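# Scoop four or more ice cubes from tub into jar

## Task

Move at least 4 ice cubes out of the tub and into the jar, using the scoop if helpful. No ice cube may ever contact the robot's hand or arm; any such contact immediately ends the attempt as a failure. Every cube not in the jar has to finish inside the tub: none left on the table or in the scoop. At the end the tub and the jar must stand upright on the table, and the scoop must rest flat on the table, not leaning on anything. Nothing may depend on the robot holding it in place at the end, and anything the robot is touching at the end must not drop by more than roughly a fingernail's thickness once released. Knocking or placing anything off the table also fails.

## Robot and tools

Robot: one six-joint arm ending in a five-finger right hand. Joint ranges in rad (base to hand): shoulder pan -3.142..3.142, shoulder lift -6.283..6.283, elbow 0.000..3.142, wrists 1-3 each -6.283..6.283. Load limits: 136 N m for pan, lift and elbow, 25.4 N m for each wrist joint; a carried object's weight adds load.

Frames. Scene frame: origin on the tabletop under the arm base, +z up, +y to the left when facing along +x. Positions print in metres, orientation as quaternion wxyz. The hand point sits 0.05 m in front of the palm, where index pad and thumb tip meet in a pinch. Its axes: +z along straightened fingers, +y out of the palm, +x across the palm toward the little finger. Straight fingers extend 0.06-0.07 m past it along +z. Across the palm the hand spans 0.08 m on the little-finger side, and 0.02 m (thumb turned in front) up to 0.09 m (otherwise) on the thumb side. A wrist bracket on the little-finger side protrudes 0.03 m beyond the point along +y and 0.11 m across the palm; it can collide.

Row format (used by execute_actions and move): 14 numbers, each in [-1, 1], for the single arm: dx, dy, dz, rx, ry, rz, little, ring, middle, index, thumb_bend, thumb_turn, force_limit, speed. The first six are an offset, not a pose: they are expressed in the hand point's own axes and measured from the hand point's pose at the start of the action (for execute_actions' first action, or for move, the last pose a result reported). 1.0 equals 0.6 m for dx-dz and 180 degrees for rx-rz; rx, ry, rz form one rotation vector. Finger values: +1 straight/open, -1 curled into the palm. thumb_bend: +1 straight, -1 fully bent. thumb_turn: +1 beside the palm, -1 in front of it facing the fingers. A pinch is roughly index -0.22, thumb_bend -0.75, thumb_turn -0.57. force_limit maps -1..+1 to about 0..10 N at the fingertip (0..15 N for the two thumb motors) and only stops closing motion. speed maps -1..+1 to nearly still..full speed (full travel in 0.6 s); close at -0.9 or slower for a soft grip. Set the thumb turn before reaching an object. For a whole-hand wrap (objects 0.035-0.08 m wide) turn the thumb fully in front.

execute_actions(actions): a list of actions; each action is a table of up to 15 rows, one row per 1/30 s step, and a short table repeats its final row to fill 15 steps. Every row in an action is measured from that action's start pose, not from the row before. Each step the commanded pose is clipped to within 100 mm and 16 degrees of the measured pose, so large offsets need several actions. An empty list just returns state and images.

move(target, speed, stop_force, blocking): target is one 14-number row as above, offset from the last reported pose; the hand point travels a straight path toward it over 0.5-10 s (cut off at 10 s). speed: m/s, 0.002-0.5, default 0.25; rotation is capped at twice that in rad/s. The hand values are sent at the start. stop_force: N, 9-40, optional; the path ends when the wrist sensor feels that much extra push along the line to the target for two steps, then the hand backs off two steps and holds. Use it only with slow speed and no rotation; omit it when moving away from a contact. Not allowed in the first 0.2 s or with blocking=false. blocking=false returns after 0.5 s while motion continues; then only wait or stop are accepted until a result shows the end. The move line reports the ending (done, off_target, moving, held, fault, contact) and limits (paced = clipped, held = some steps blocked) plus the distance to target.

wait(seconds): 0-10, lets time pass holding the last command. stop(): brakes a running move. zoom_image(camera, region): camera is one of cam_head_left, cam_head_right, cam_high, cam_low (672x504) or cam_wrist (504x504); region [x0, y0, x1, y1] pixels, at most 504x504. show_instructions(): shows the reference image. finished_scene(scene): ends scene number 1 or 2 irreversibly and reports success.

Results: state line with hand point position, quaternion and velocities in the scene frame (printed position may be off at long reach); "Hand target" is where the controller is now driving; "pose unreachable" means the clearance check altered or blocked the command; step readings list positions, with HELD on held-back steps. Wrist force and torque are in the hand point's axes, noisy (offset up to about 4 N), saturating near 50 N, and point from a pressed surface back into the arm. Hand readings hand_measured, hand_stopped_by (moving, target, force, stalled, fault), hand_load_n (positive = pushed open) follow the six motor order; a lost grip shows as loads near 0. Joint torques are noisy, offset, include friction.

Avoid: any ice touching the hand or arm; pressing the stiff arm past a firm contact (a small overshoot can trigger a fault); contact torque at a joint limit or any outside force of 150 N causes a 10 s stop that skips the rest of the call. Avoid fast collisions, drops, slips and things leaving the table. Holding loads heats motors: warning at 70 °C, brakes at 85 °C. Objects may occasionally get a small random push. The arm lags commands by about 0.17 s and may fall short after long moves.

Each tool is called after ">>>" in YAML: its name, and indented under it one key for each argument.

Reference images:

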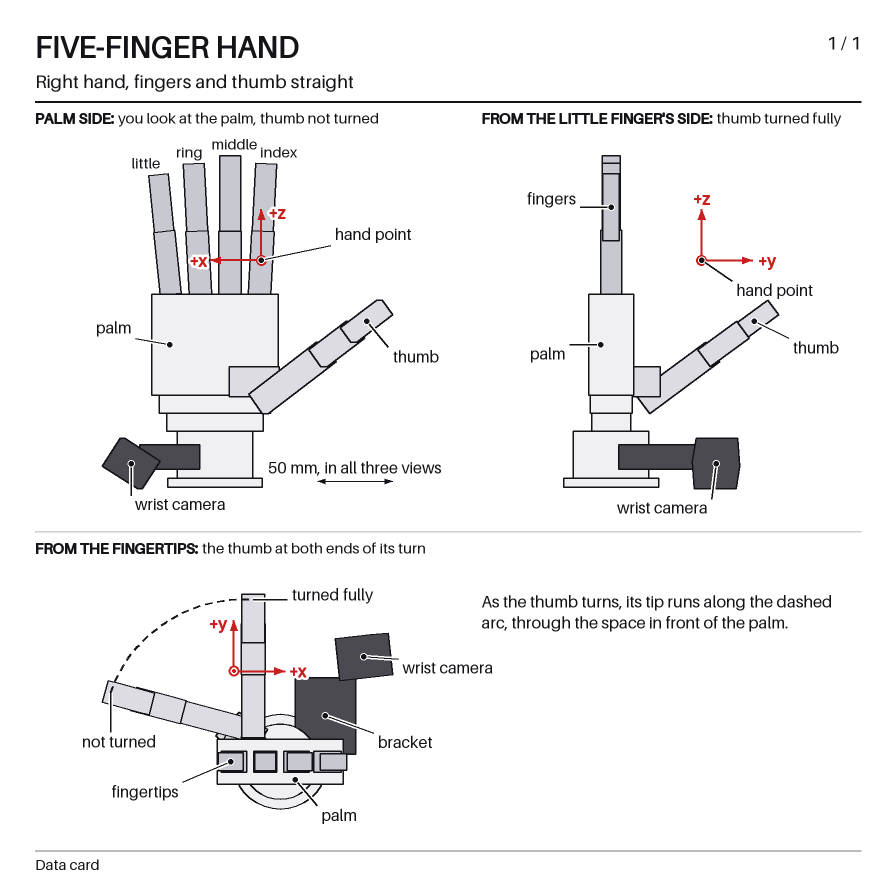

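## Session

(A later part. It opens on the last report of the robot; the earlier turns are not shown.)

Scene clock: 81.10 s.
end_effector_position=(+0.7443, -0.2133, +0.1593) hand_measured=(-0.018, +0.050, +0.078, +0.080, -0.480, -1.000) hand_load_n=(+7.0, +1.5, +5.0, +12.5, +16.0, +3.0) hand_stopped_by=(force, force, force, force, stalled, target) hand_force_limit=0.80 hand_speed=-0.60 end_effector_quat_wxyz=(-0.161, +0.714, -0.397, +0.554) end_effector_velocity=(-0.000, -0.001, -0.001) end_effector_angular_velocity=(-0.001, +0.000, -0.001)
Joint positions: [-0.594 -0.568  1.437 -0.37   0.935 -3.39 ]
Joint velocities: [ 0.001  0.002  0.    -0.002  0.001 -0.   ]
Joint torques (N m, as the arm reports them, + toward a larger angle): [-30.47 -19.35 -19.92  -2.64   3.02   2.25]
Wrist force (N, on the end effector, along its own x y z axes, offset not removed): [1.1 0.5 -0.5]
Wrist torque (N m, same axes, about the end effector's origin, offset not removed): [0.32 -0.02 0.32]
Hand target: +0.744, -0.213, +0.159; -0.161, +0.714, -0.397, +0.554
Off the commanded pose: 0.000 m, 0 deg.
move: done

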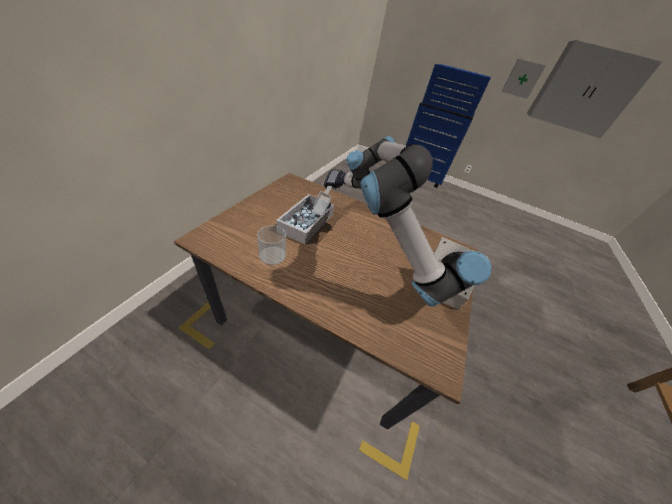

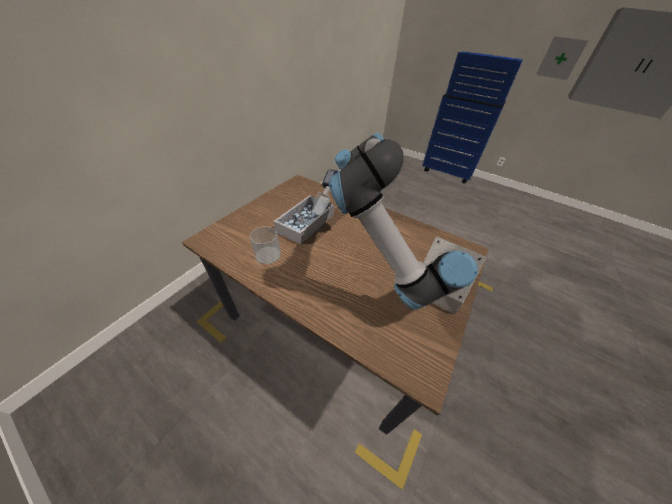

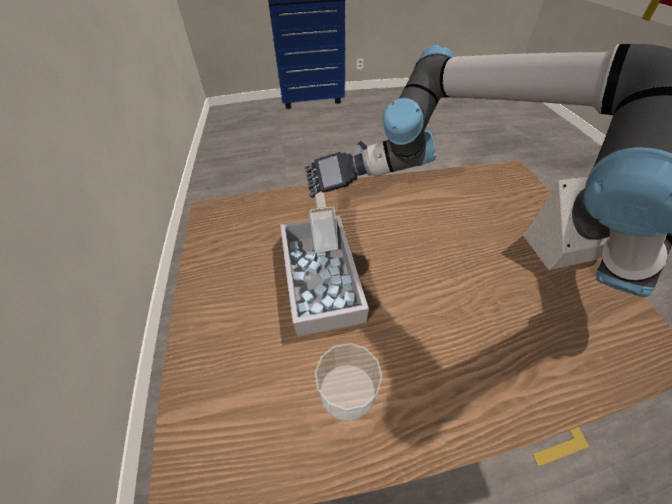

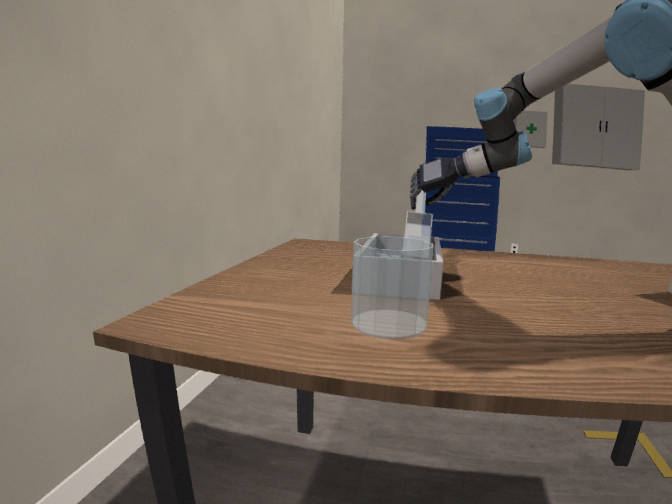

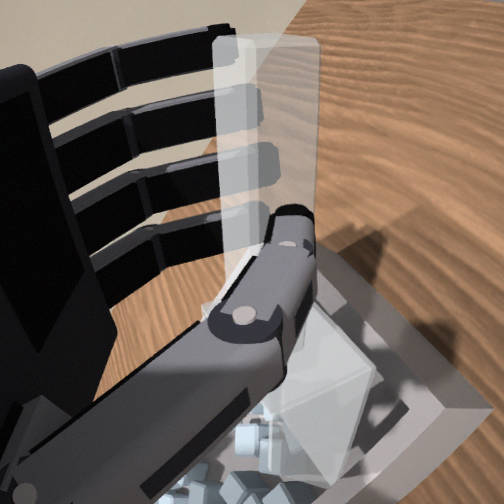

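>>> move:
  target: [0.027,-0.028,-0.014,0,0.037,-0.074,-0.7,-0.7,-0.7,-0.7,-0.5,-1,0.8,-0.6]
  speed: 0.04

>>> move:
  target: [-0.035,0,0,0,0,0,-0.7,-0.7,-0.7,-0.7,-0.5,-1,0.8,-0.6]
  speed: 0.03

>>> zoom_image:
  camera: "cam_head_left"
  region: [260, 160, 370, 250]

Scene clock: 95.07 s.
end_effector_position=(+0.7443, -0.2130, +0.1841) hand_measured=(-0.018, +0.050, +0.078, +0.080, -0.480, -1.000) hand_load_n=(+6.0, +1.0, +4.5, +12.5, +16.0, +3.5) hand_stopped_by=(force, force, force, force, stalled, target) hand_force_limit=0.80 hand_speed=-0.60 end_effector_quat_wxyz=(-0.073, +0.721, -0.321, +0.609) end_effector_velocity=(-0.000, -0.001, +0.001) end_effector_angular_velocity=(-0.007, -0.002, -0.001)
Joint positions: [-0.558 -0.64   1.508 -0.426  1.075 -3.578]
Joint velocities: [-0.    -0.001  0.002 -0.003  0.005 -0.005]
Joint torques (N m, as the arm reports them, + toward a larger angle): [-31.63 -49.26  -7.38  -3.21   3.38  -2.73]
Wrist force (N, on the end effector, along its own x y z axes, offset not removed): [-3.1 1.6 0.5]
Wrist torque (N m, same axes, about the end effector's origin, offset not removed): [0.12 0.43 -0.22]
Hand target: +0.744, -0.213, +0.184; -0.073, +0.721, -0.321, +0.609
Off the commanded pose: 0.000 m, 0 deg.
move: done

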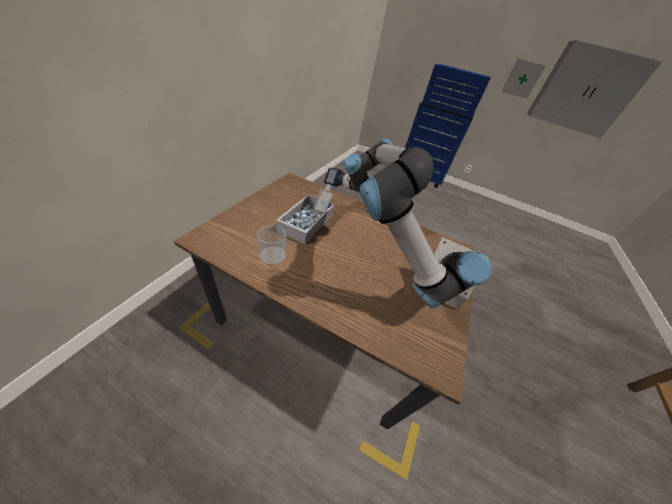

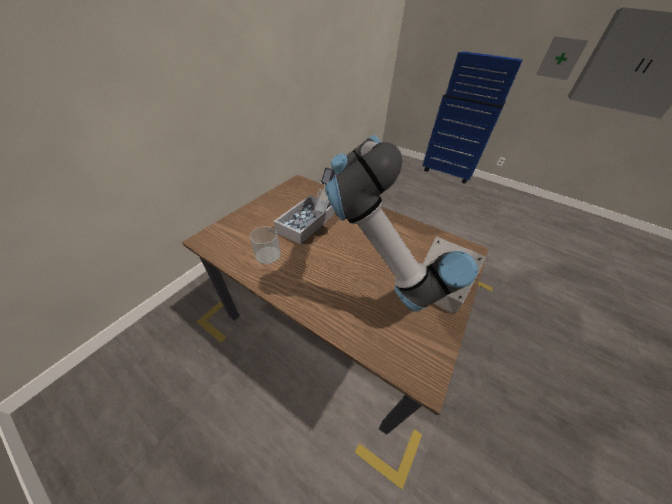

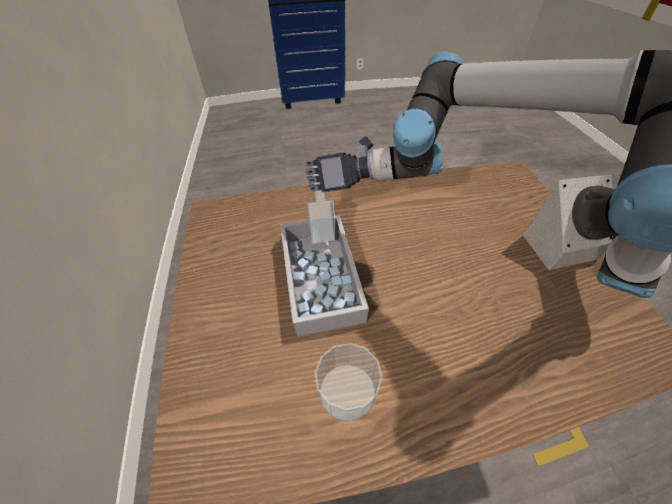

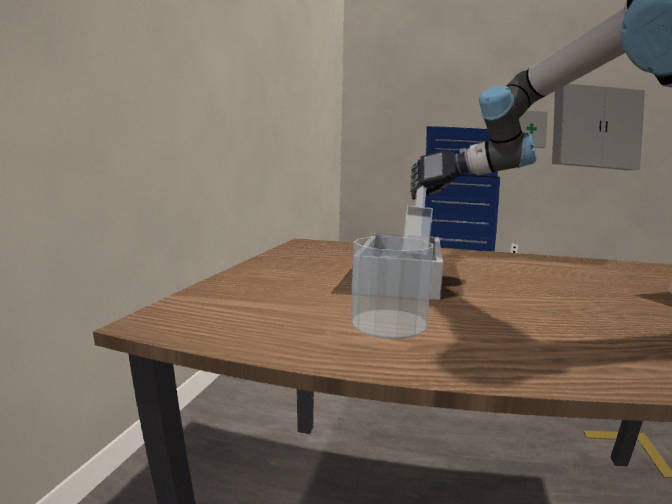

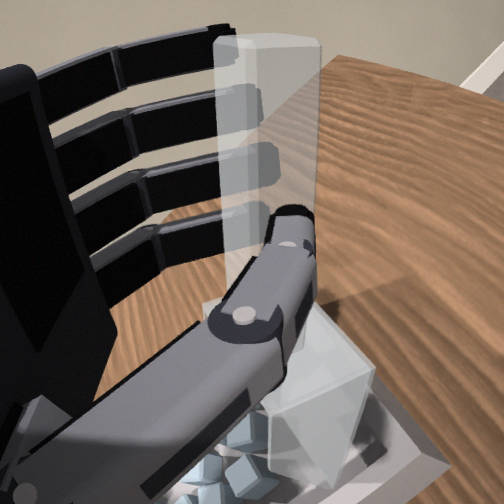

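Scene clock: 96.07 s.
end_effector_position=(+0.7432, -0.2014, +0.1667) hand_measured=(-0.018, +0.050, +0.078, +0.080, -0.480, -1.000) hand_load_n=(+6.0, +1.0, +4.5, +12.5, +16.0, +3.5) hand_stopped_by=(force, force, force, force, stalled, target) hand_force_limit=0.80 hand_speed=-0.60 end_effector_quat_wxyz=(-0.073, +0.721, -0.321, +0.609) end_effector_velocity=(+0.000, +0.000, +0.000) end_effector_angular_velocity=(-0.001, -0.002, +0.000)
Joint positions: [-0.528 -0.646  1.536 -0.455  1.103 -3.563]
Joint velocities: [ 0.001 -0.001  0.001 -0.002  0.002  0.   ]
Joint torques (N m, as the arm reports them, + toward a larger angle): [-31.58 -48.96  -7.6   -3.18   3.64   2.5 ]
Wrist force (N, on the end effector, along its own x y z axes, offset not removed): [0.8 3.2 -0.5]
Wrist torque (N m, same axes, about the end effector's origin, offset not removed): [0.38 -0.15 0.29]
Hand target: +0.743, -0.201, +0.167; -0.073, +0.721, -0.321, +0.609
Off the commanded pose: 0.000 m, 0 deg.
move: done

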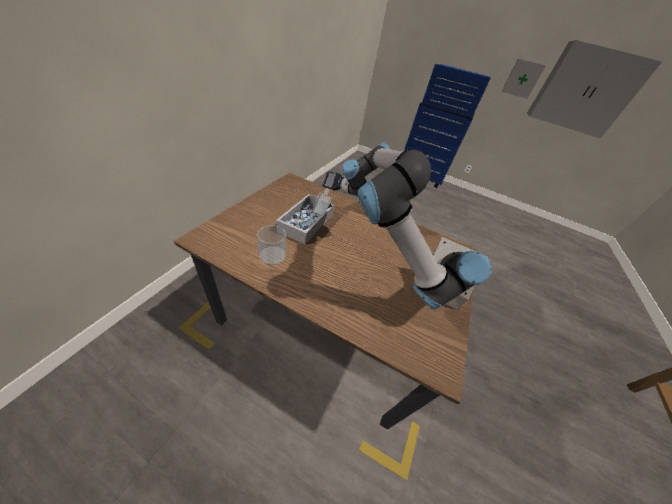

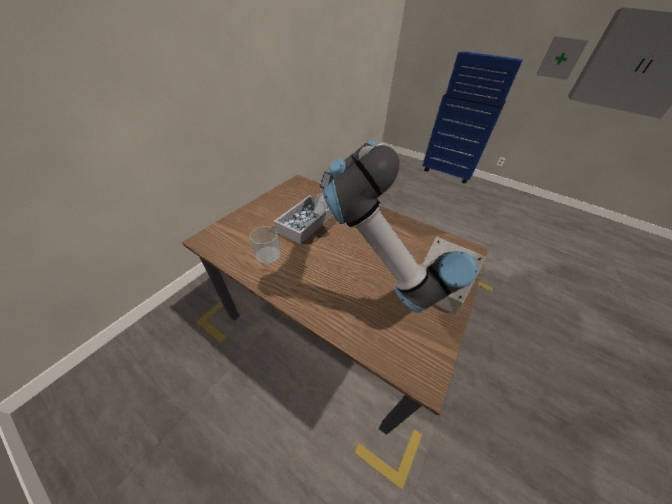

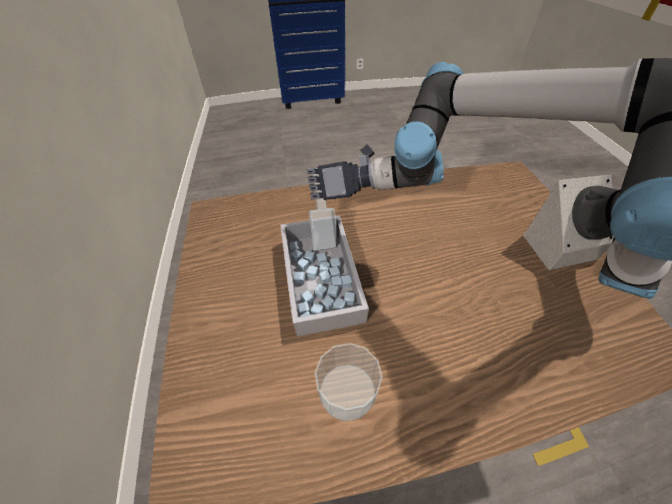

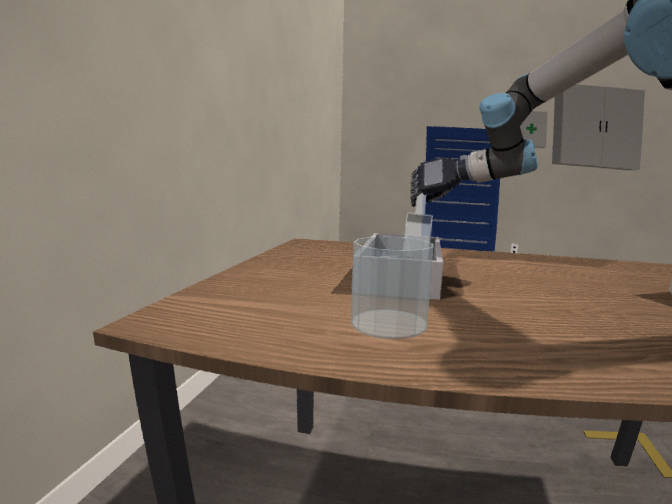

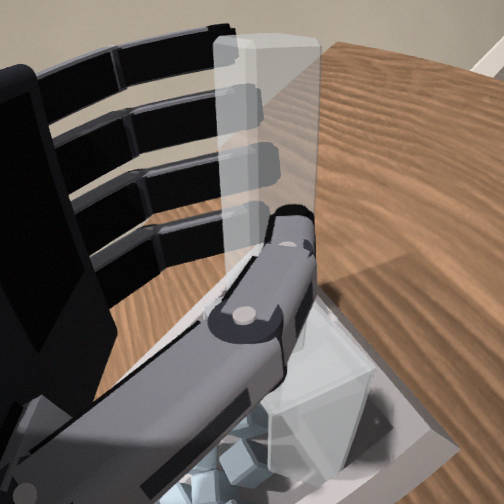

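Region (260, 160, 370, 250) of cam_head_left's 672x504 image, scaled by 4.582, with more detail than that image has; it fills the top 412 rows of this view, and the rest is white.

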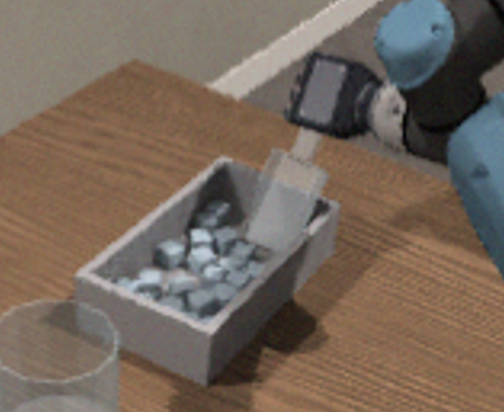

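>>> move:
  target: [-0.04,0,0,0,0,0,-0.7,-0.7,-0.7,-0.7,-0.5,-1,0.8,-0.6]
  speed: 0.02

>>> zoom_image:
  camera: "cam_high"
  region: [250, 150, 430, 340]

Scene clock: 102.73 s.
end_effector_position=(+0.7420, -0.1882, +0.1469) hand_measured=(-0.018, +0.050, +0.078, +0.080, -0.480, -1.000) hand_load_n=(+2.0, +4.5, +2.5, +12.0, +14.0, -2.0) hand_stopped_by=(force, force, force, force, stalled, target) hand_force_limit=0.80 hand_speed=-0.60 end_effector_quat_wxyz=(-0.073, +0.721, -0.321, +0.609) end_effector_velocity=(+0.000, +0.001, -0.002) end_effector_angular_velocity=(+0.001, +0.001, +0.001)
Joint positions: [-0.491 -0.65   1.564 -0.487  1.136 -3.546]
Joint velocities: [ 0.003  0.001  0.001 -0.002  0.     0.002]
Joint torques (N m, as the arm reports them, + toward a larger angle): [-24.84 -44.41  -3.57  -1.7    1.36   2.84]
Wrist force (N, on the end effector, along its own x y z axes, offset not removed): [8.9 1.0 0.1]
Wrist torque (N m, same axes, about the end effector's origin, offset not removed): [0.14 0.11 0.19]
Hand target: +0.742, -0.188, +0.147; -0.073, +0.721, -0.321, +0.609
Off the commanded pose: 0.000 m, 0 deg.
move: done

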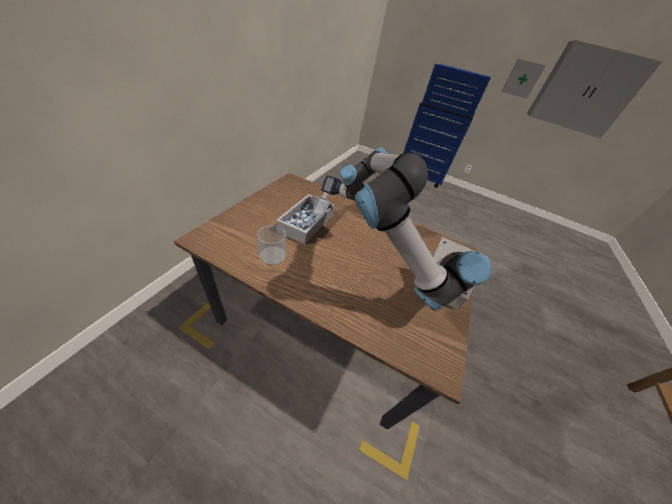

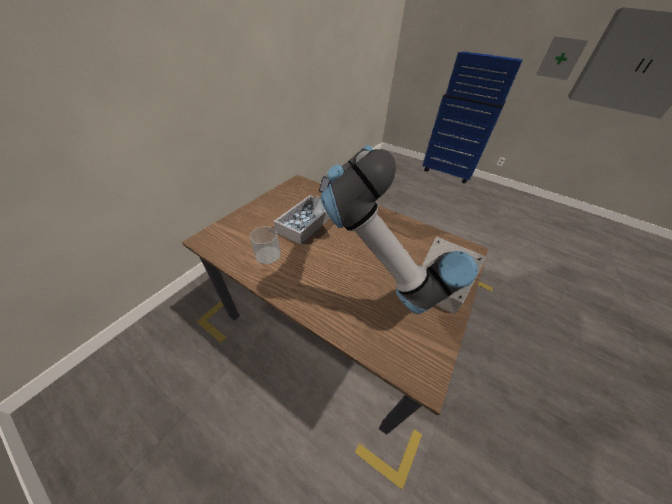

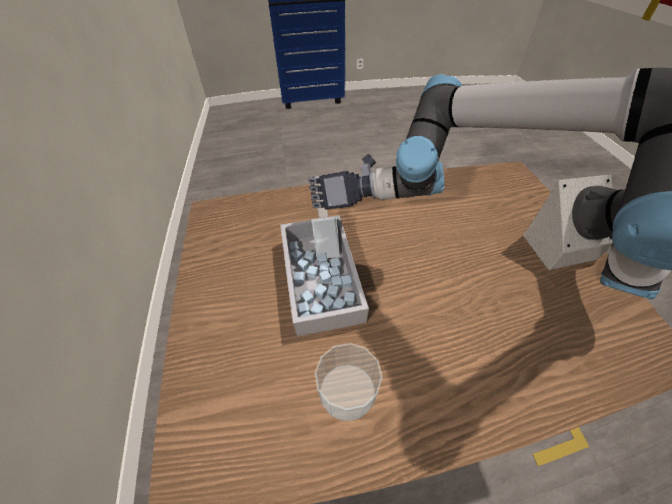

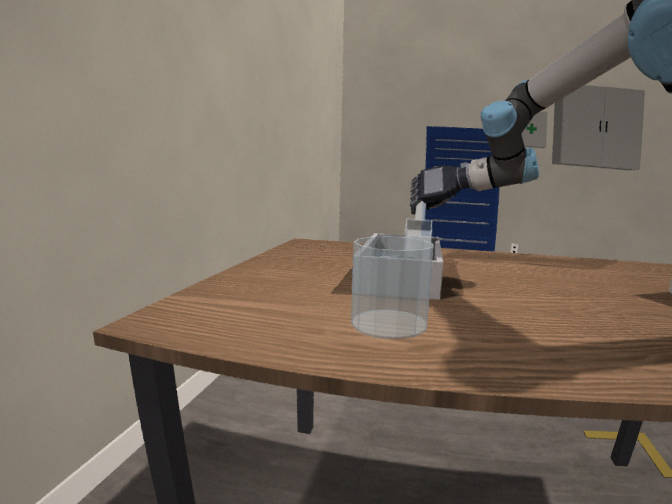

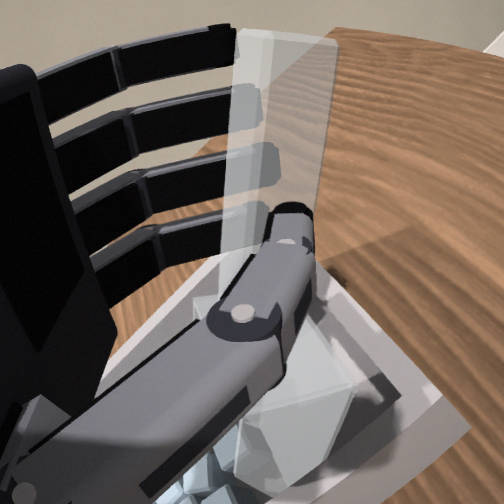

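Region (250, 150, 430, 340) of cam_high's 672x504 image, scaled by 2.653, with more detail than that image has; it fills the left 477 columns of this view, and the rest is white.

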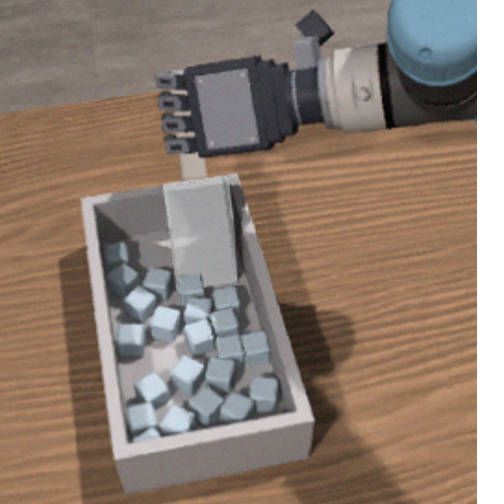

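>>> move:
  target: [-0.069,-0.048,-0.024,0,-0.03,0.059,-0.7,-0.7,-0.7,-0.7,-0.5,-1,0.8,-0.6]
  speed: 0.04

>>> move:
  target: [-0.065,-0.005,-0.002,0,-0.03,0.059,-0.7,-0.7,-0.7,-0.7,-0.5,-1,0.8,-0.6]
  speed: 0.04

>>> zoom_image:
  camera: "cam_high"
  region: [250, 150, 430, 340]

Scene clock: 122.00 s.
end_effector_position=(+0.7373, -0.1387, +0.1303) hand_measured=(-0.018, +0.050, +0.078, +0.080, -0.480, -1.000) hand_load_n=(+2.5, +4.0, +2.5, +11.5, +14.5, -0.5) hand_stopped_by=(force, force, force, force, stalled, target) hand_force_limit=0.80 hand_speed=-0.60 end_effector_quat_wxyz=(-0.144, +0.717, -0.382, +0.565) end_effector_velocity=(-0.001, +0.001, -0.001) end_effector_angular_velocity=(+0.006, +0.001, -0.002)
Joint positions: [-0.474 -0.689  1.578 -0.433  1.063 -3.367]
Joint velocities: [ 0.    -0.     0.002  0.001 -0.001  0.005]
Joint torques (N m, as the arm reports them, + toward a larger angle): [-31.18 -46.54  -6.81   1.36  -1.5    2.73]
Wrist force (N, on the end effector, along its own x y z axes, offset not removed): [-1.8 3.5 1.4]
Wrist torque (N m, same axes, about the end effector's origin, offset not removed): [0.27 0.13 0.10]
Hand target: +0.737, -0.139, +0.130; -0.144, +0.716, -0.382, +0.565
Off the commanded pose: 0.000 m, 0 deg.
move: done

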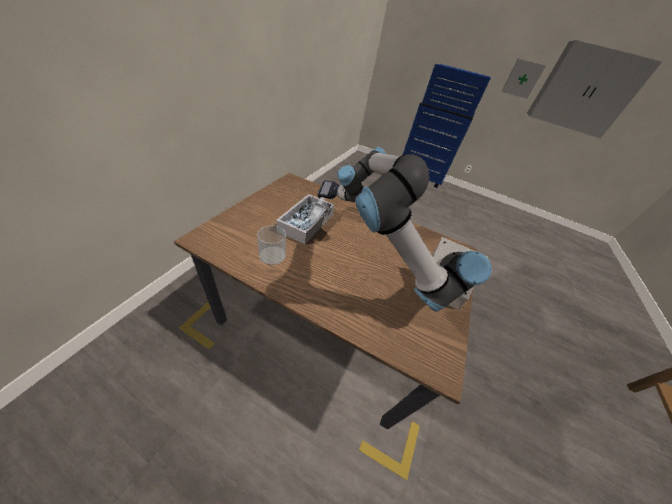

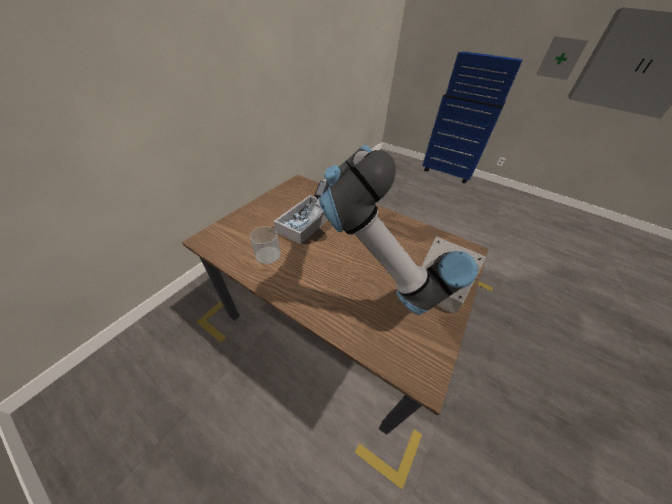

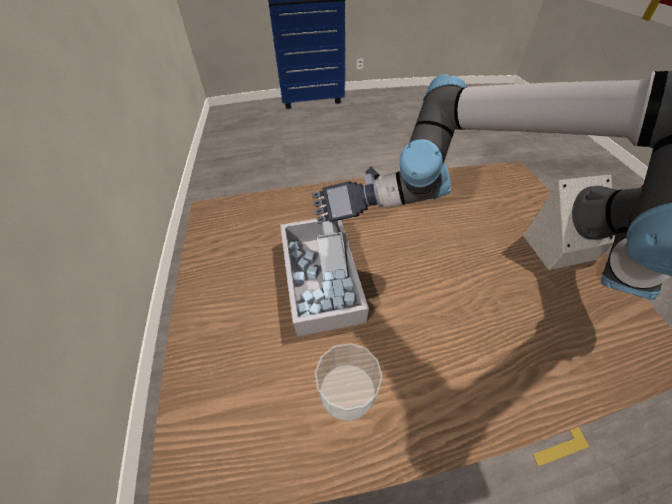

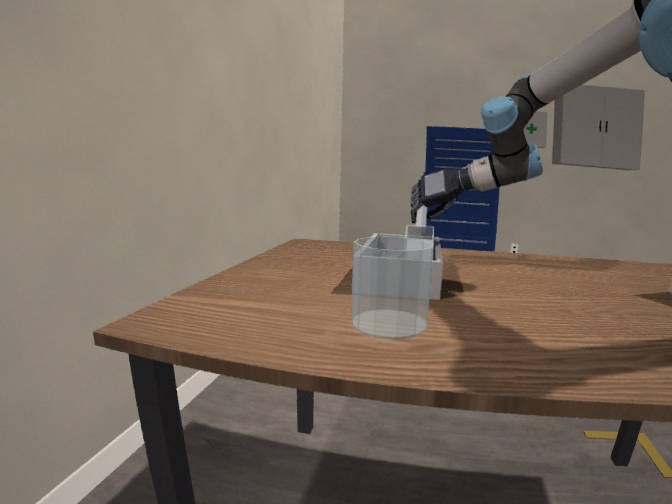

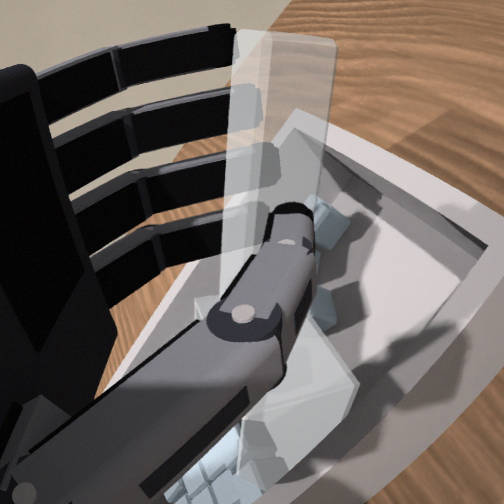

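Scene clock: 124.83 s.
end_effector_position=(+0.7348, -0.1088, +0.1054) hand_measured=(-0.018, +0.050, +0.078, +0.080, -0.480, -1.000) hand_load_n=(+2.5, +4.0, +2.0, +11.0, +15.0, -1.0) hand_stopped_by=(force, force, force, force, stalled, target) hand_force_limit=0.80 hand_speed=-0.60 end_effector_quat_wxyz=(-0.213, +0.704, -0.440, +0.516) end_effector_velocity=(-0.000, +0.001, -0.001) end_effector_angular_velocity=(+0.007, +0.001, +0.001)
Joint positions: [-0.465 -0.675  1.575 -0.431  0.978 -3.185]
Joint velocities: [ 0.001  0.001  0.    -0.001 -0.003  0.006]
Joint torques (N m, as the arm reports them, + toward a larger angle): [-30.28 -19.37 -18.15  -2.53  -2.15   2.87]
Wrist force (N, on the end effector, along its own x y z axes, offset not removed): [1.5 4.7 0.8]
Wrist torque (N m, same axes, about the end effector's origin, offset not removed): [0.40 -0.07 -0.09]
Hand target: +0.735, -0.109, +0.105; -0.213, +0.704, -0.440, +0.515
Off the commanded pose: 0.000 m, 0 deg.
move: done

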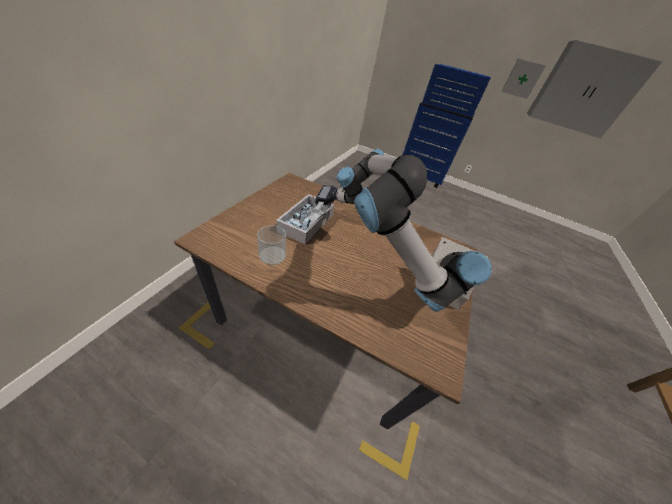

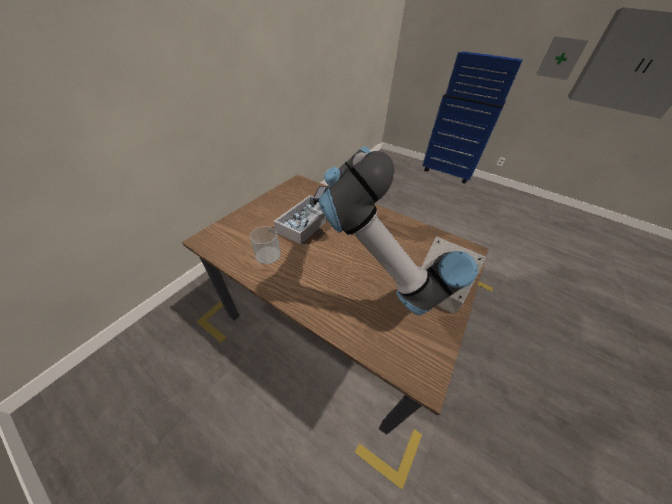

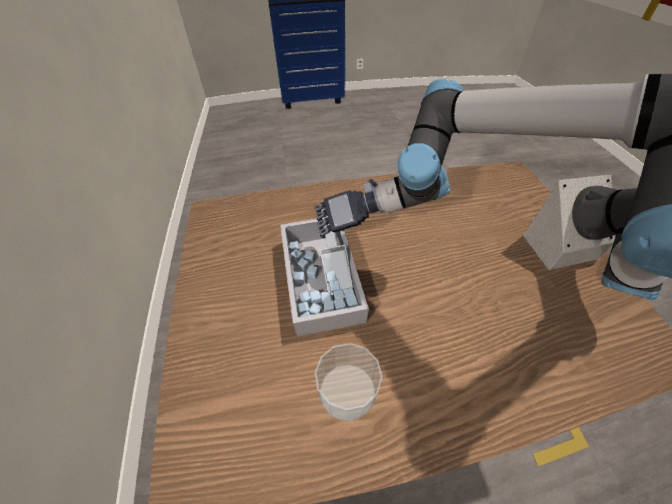

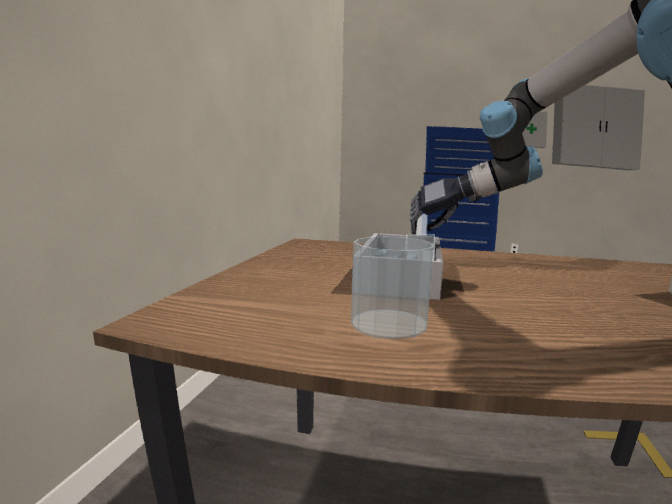

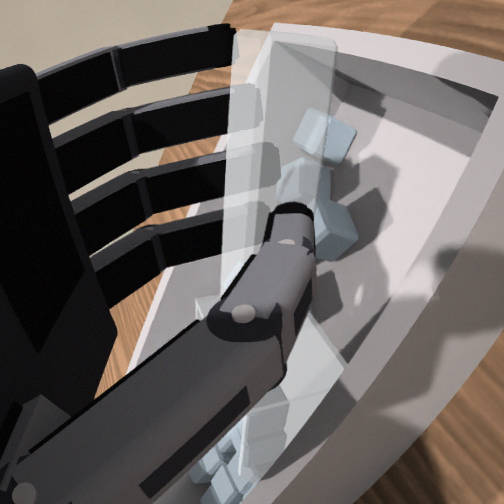

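Region (250, 150, 430, 340) of cam_high's 672x504 image, scaled by 2.653, with more detail than that image has; it fills the left 477 columns of this view, and the rest is white.

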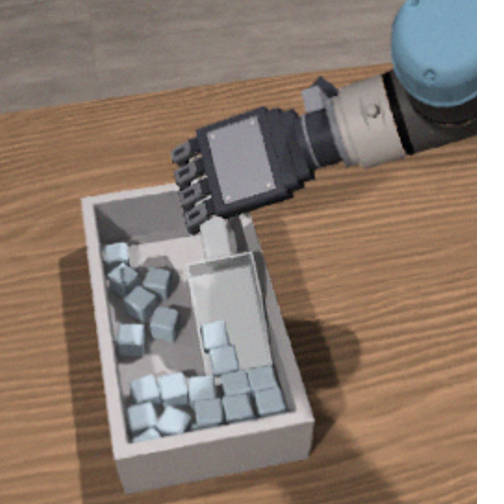

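>>> move:
  target: [-0.072,-0.037,-0.019,0,0,0,-0.7,-0.7,-0.7,-0.7,-0.5,-1,0.8,-0.6]
  speed: 0.03

>>> zoom_image:
  camera: "cam_high"
  region: [250, 150, 430, 340]

Scene clock: 132.80 s.
end_effector_position=(+0.7297, -0.0593, +0.1033) hand_measured=(-0.018, +0.050, +0.078, +0.080, -0.480, -1.000) hand_load_n=(+0.5, +0.5, +3.5, +15.5, +16.5, +2.0) hand_stopped_by=(force, force, force, force, stalled, target) hand_force_limit=0.80 hand_speed=-0.60 end_effector_quat_wxyz=(-0.213, +0.704, -0.440, +0.516) end_effector_velocity=(+0.000, +0.002, -0.000) end_effector_angular_velocity=(-0.000, +0.000, +0.001)
Joint positions: [-0.406 -0.758  1.628 -0.417  1.03  -3.154]
Joint velocities: [ 0.003 -0.002  0.     0.     0.002  0.001]
Joint torques (N m, as the arm reports them, + toward a larger angle): [-26.41 -43.61  -2.18   3.28   1.21   2.67]
Wrist force (N, on the end effector, along its own x y z axes, offset not removed): [9.5 1.6 6.0]
Wrist torque (N m, same axes, about the end effector's origin, offset not removed): [0.71 -0.02 0.47]
Hand target: +0.730, -0.059, +0.103; -0.213, +0.704, -0.440, +0.516
Off the commanded pose: 0.000 m, 0 deg.
move: done

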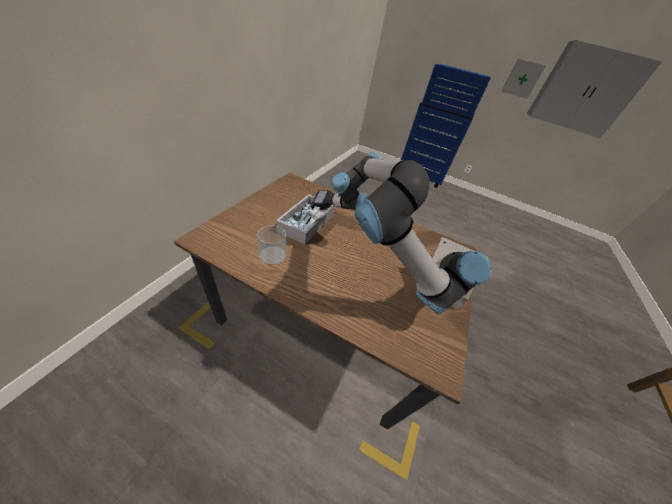

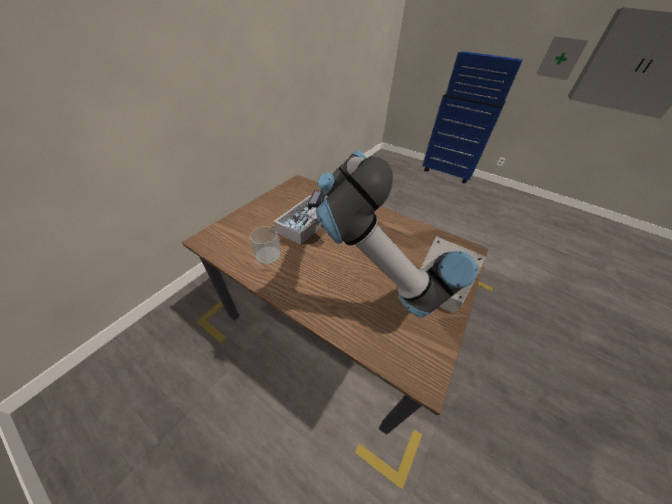

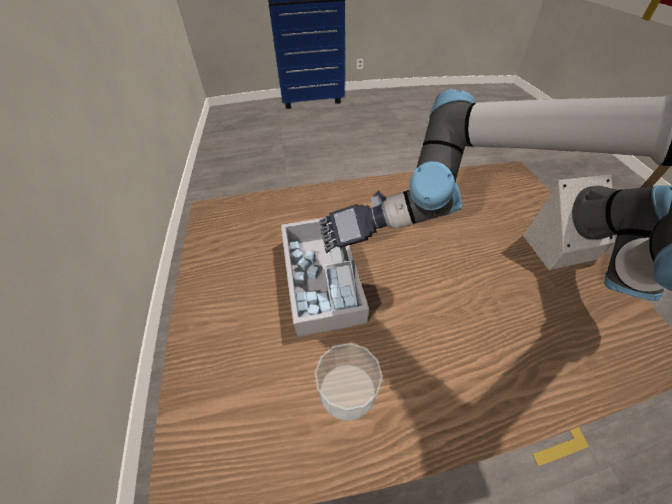

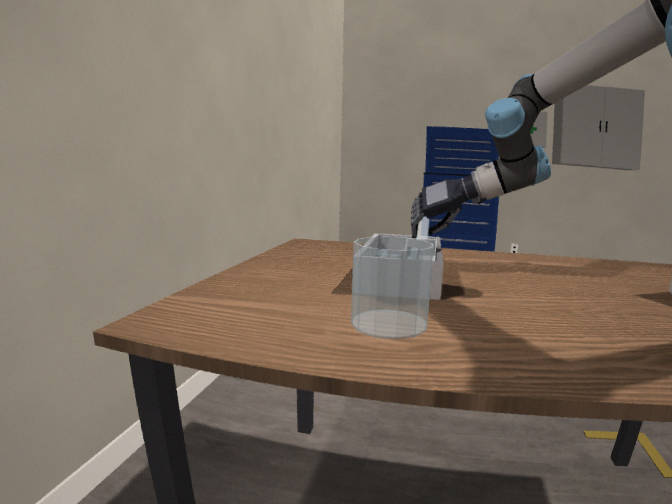

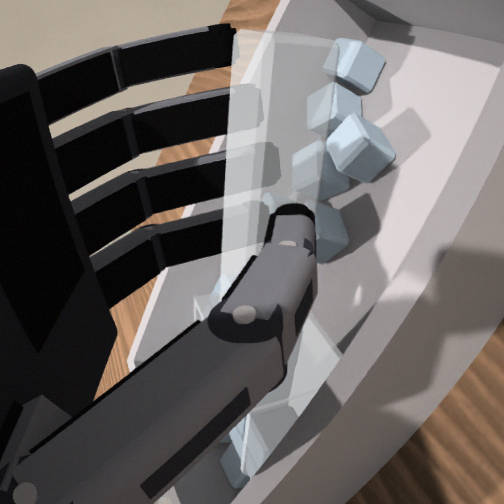

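Region (250, 150, 430, 340) of cam_high's 672x504 image, scaled by 2.653, with more detail than that image has; it fills the left 477 columns of this view, and the rest is white.

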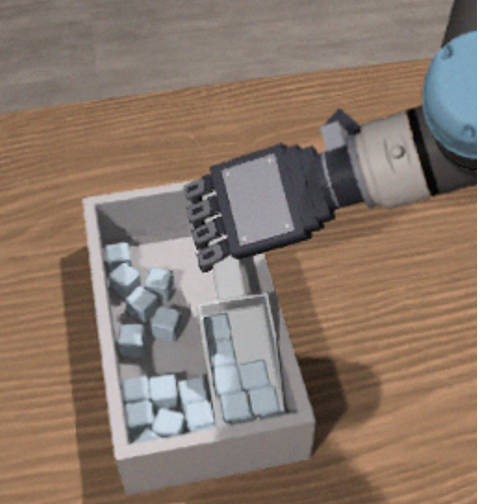

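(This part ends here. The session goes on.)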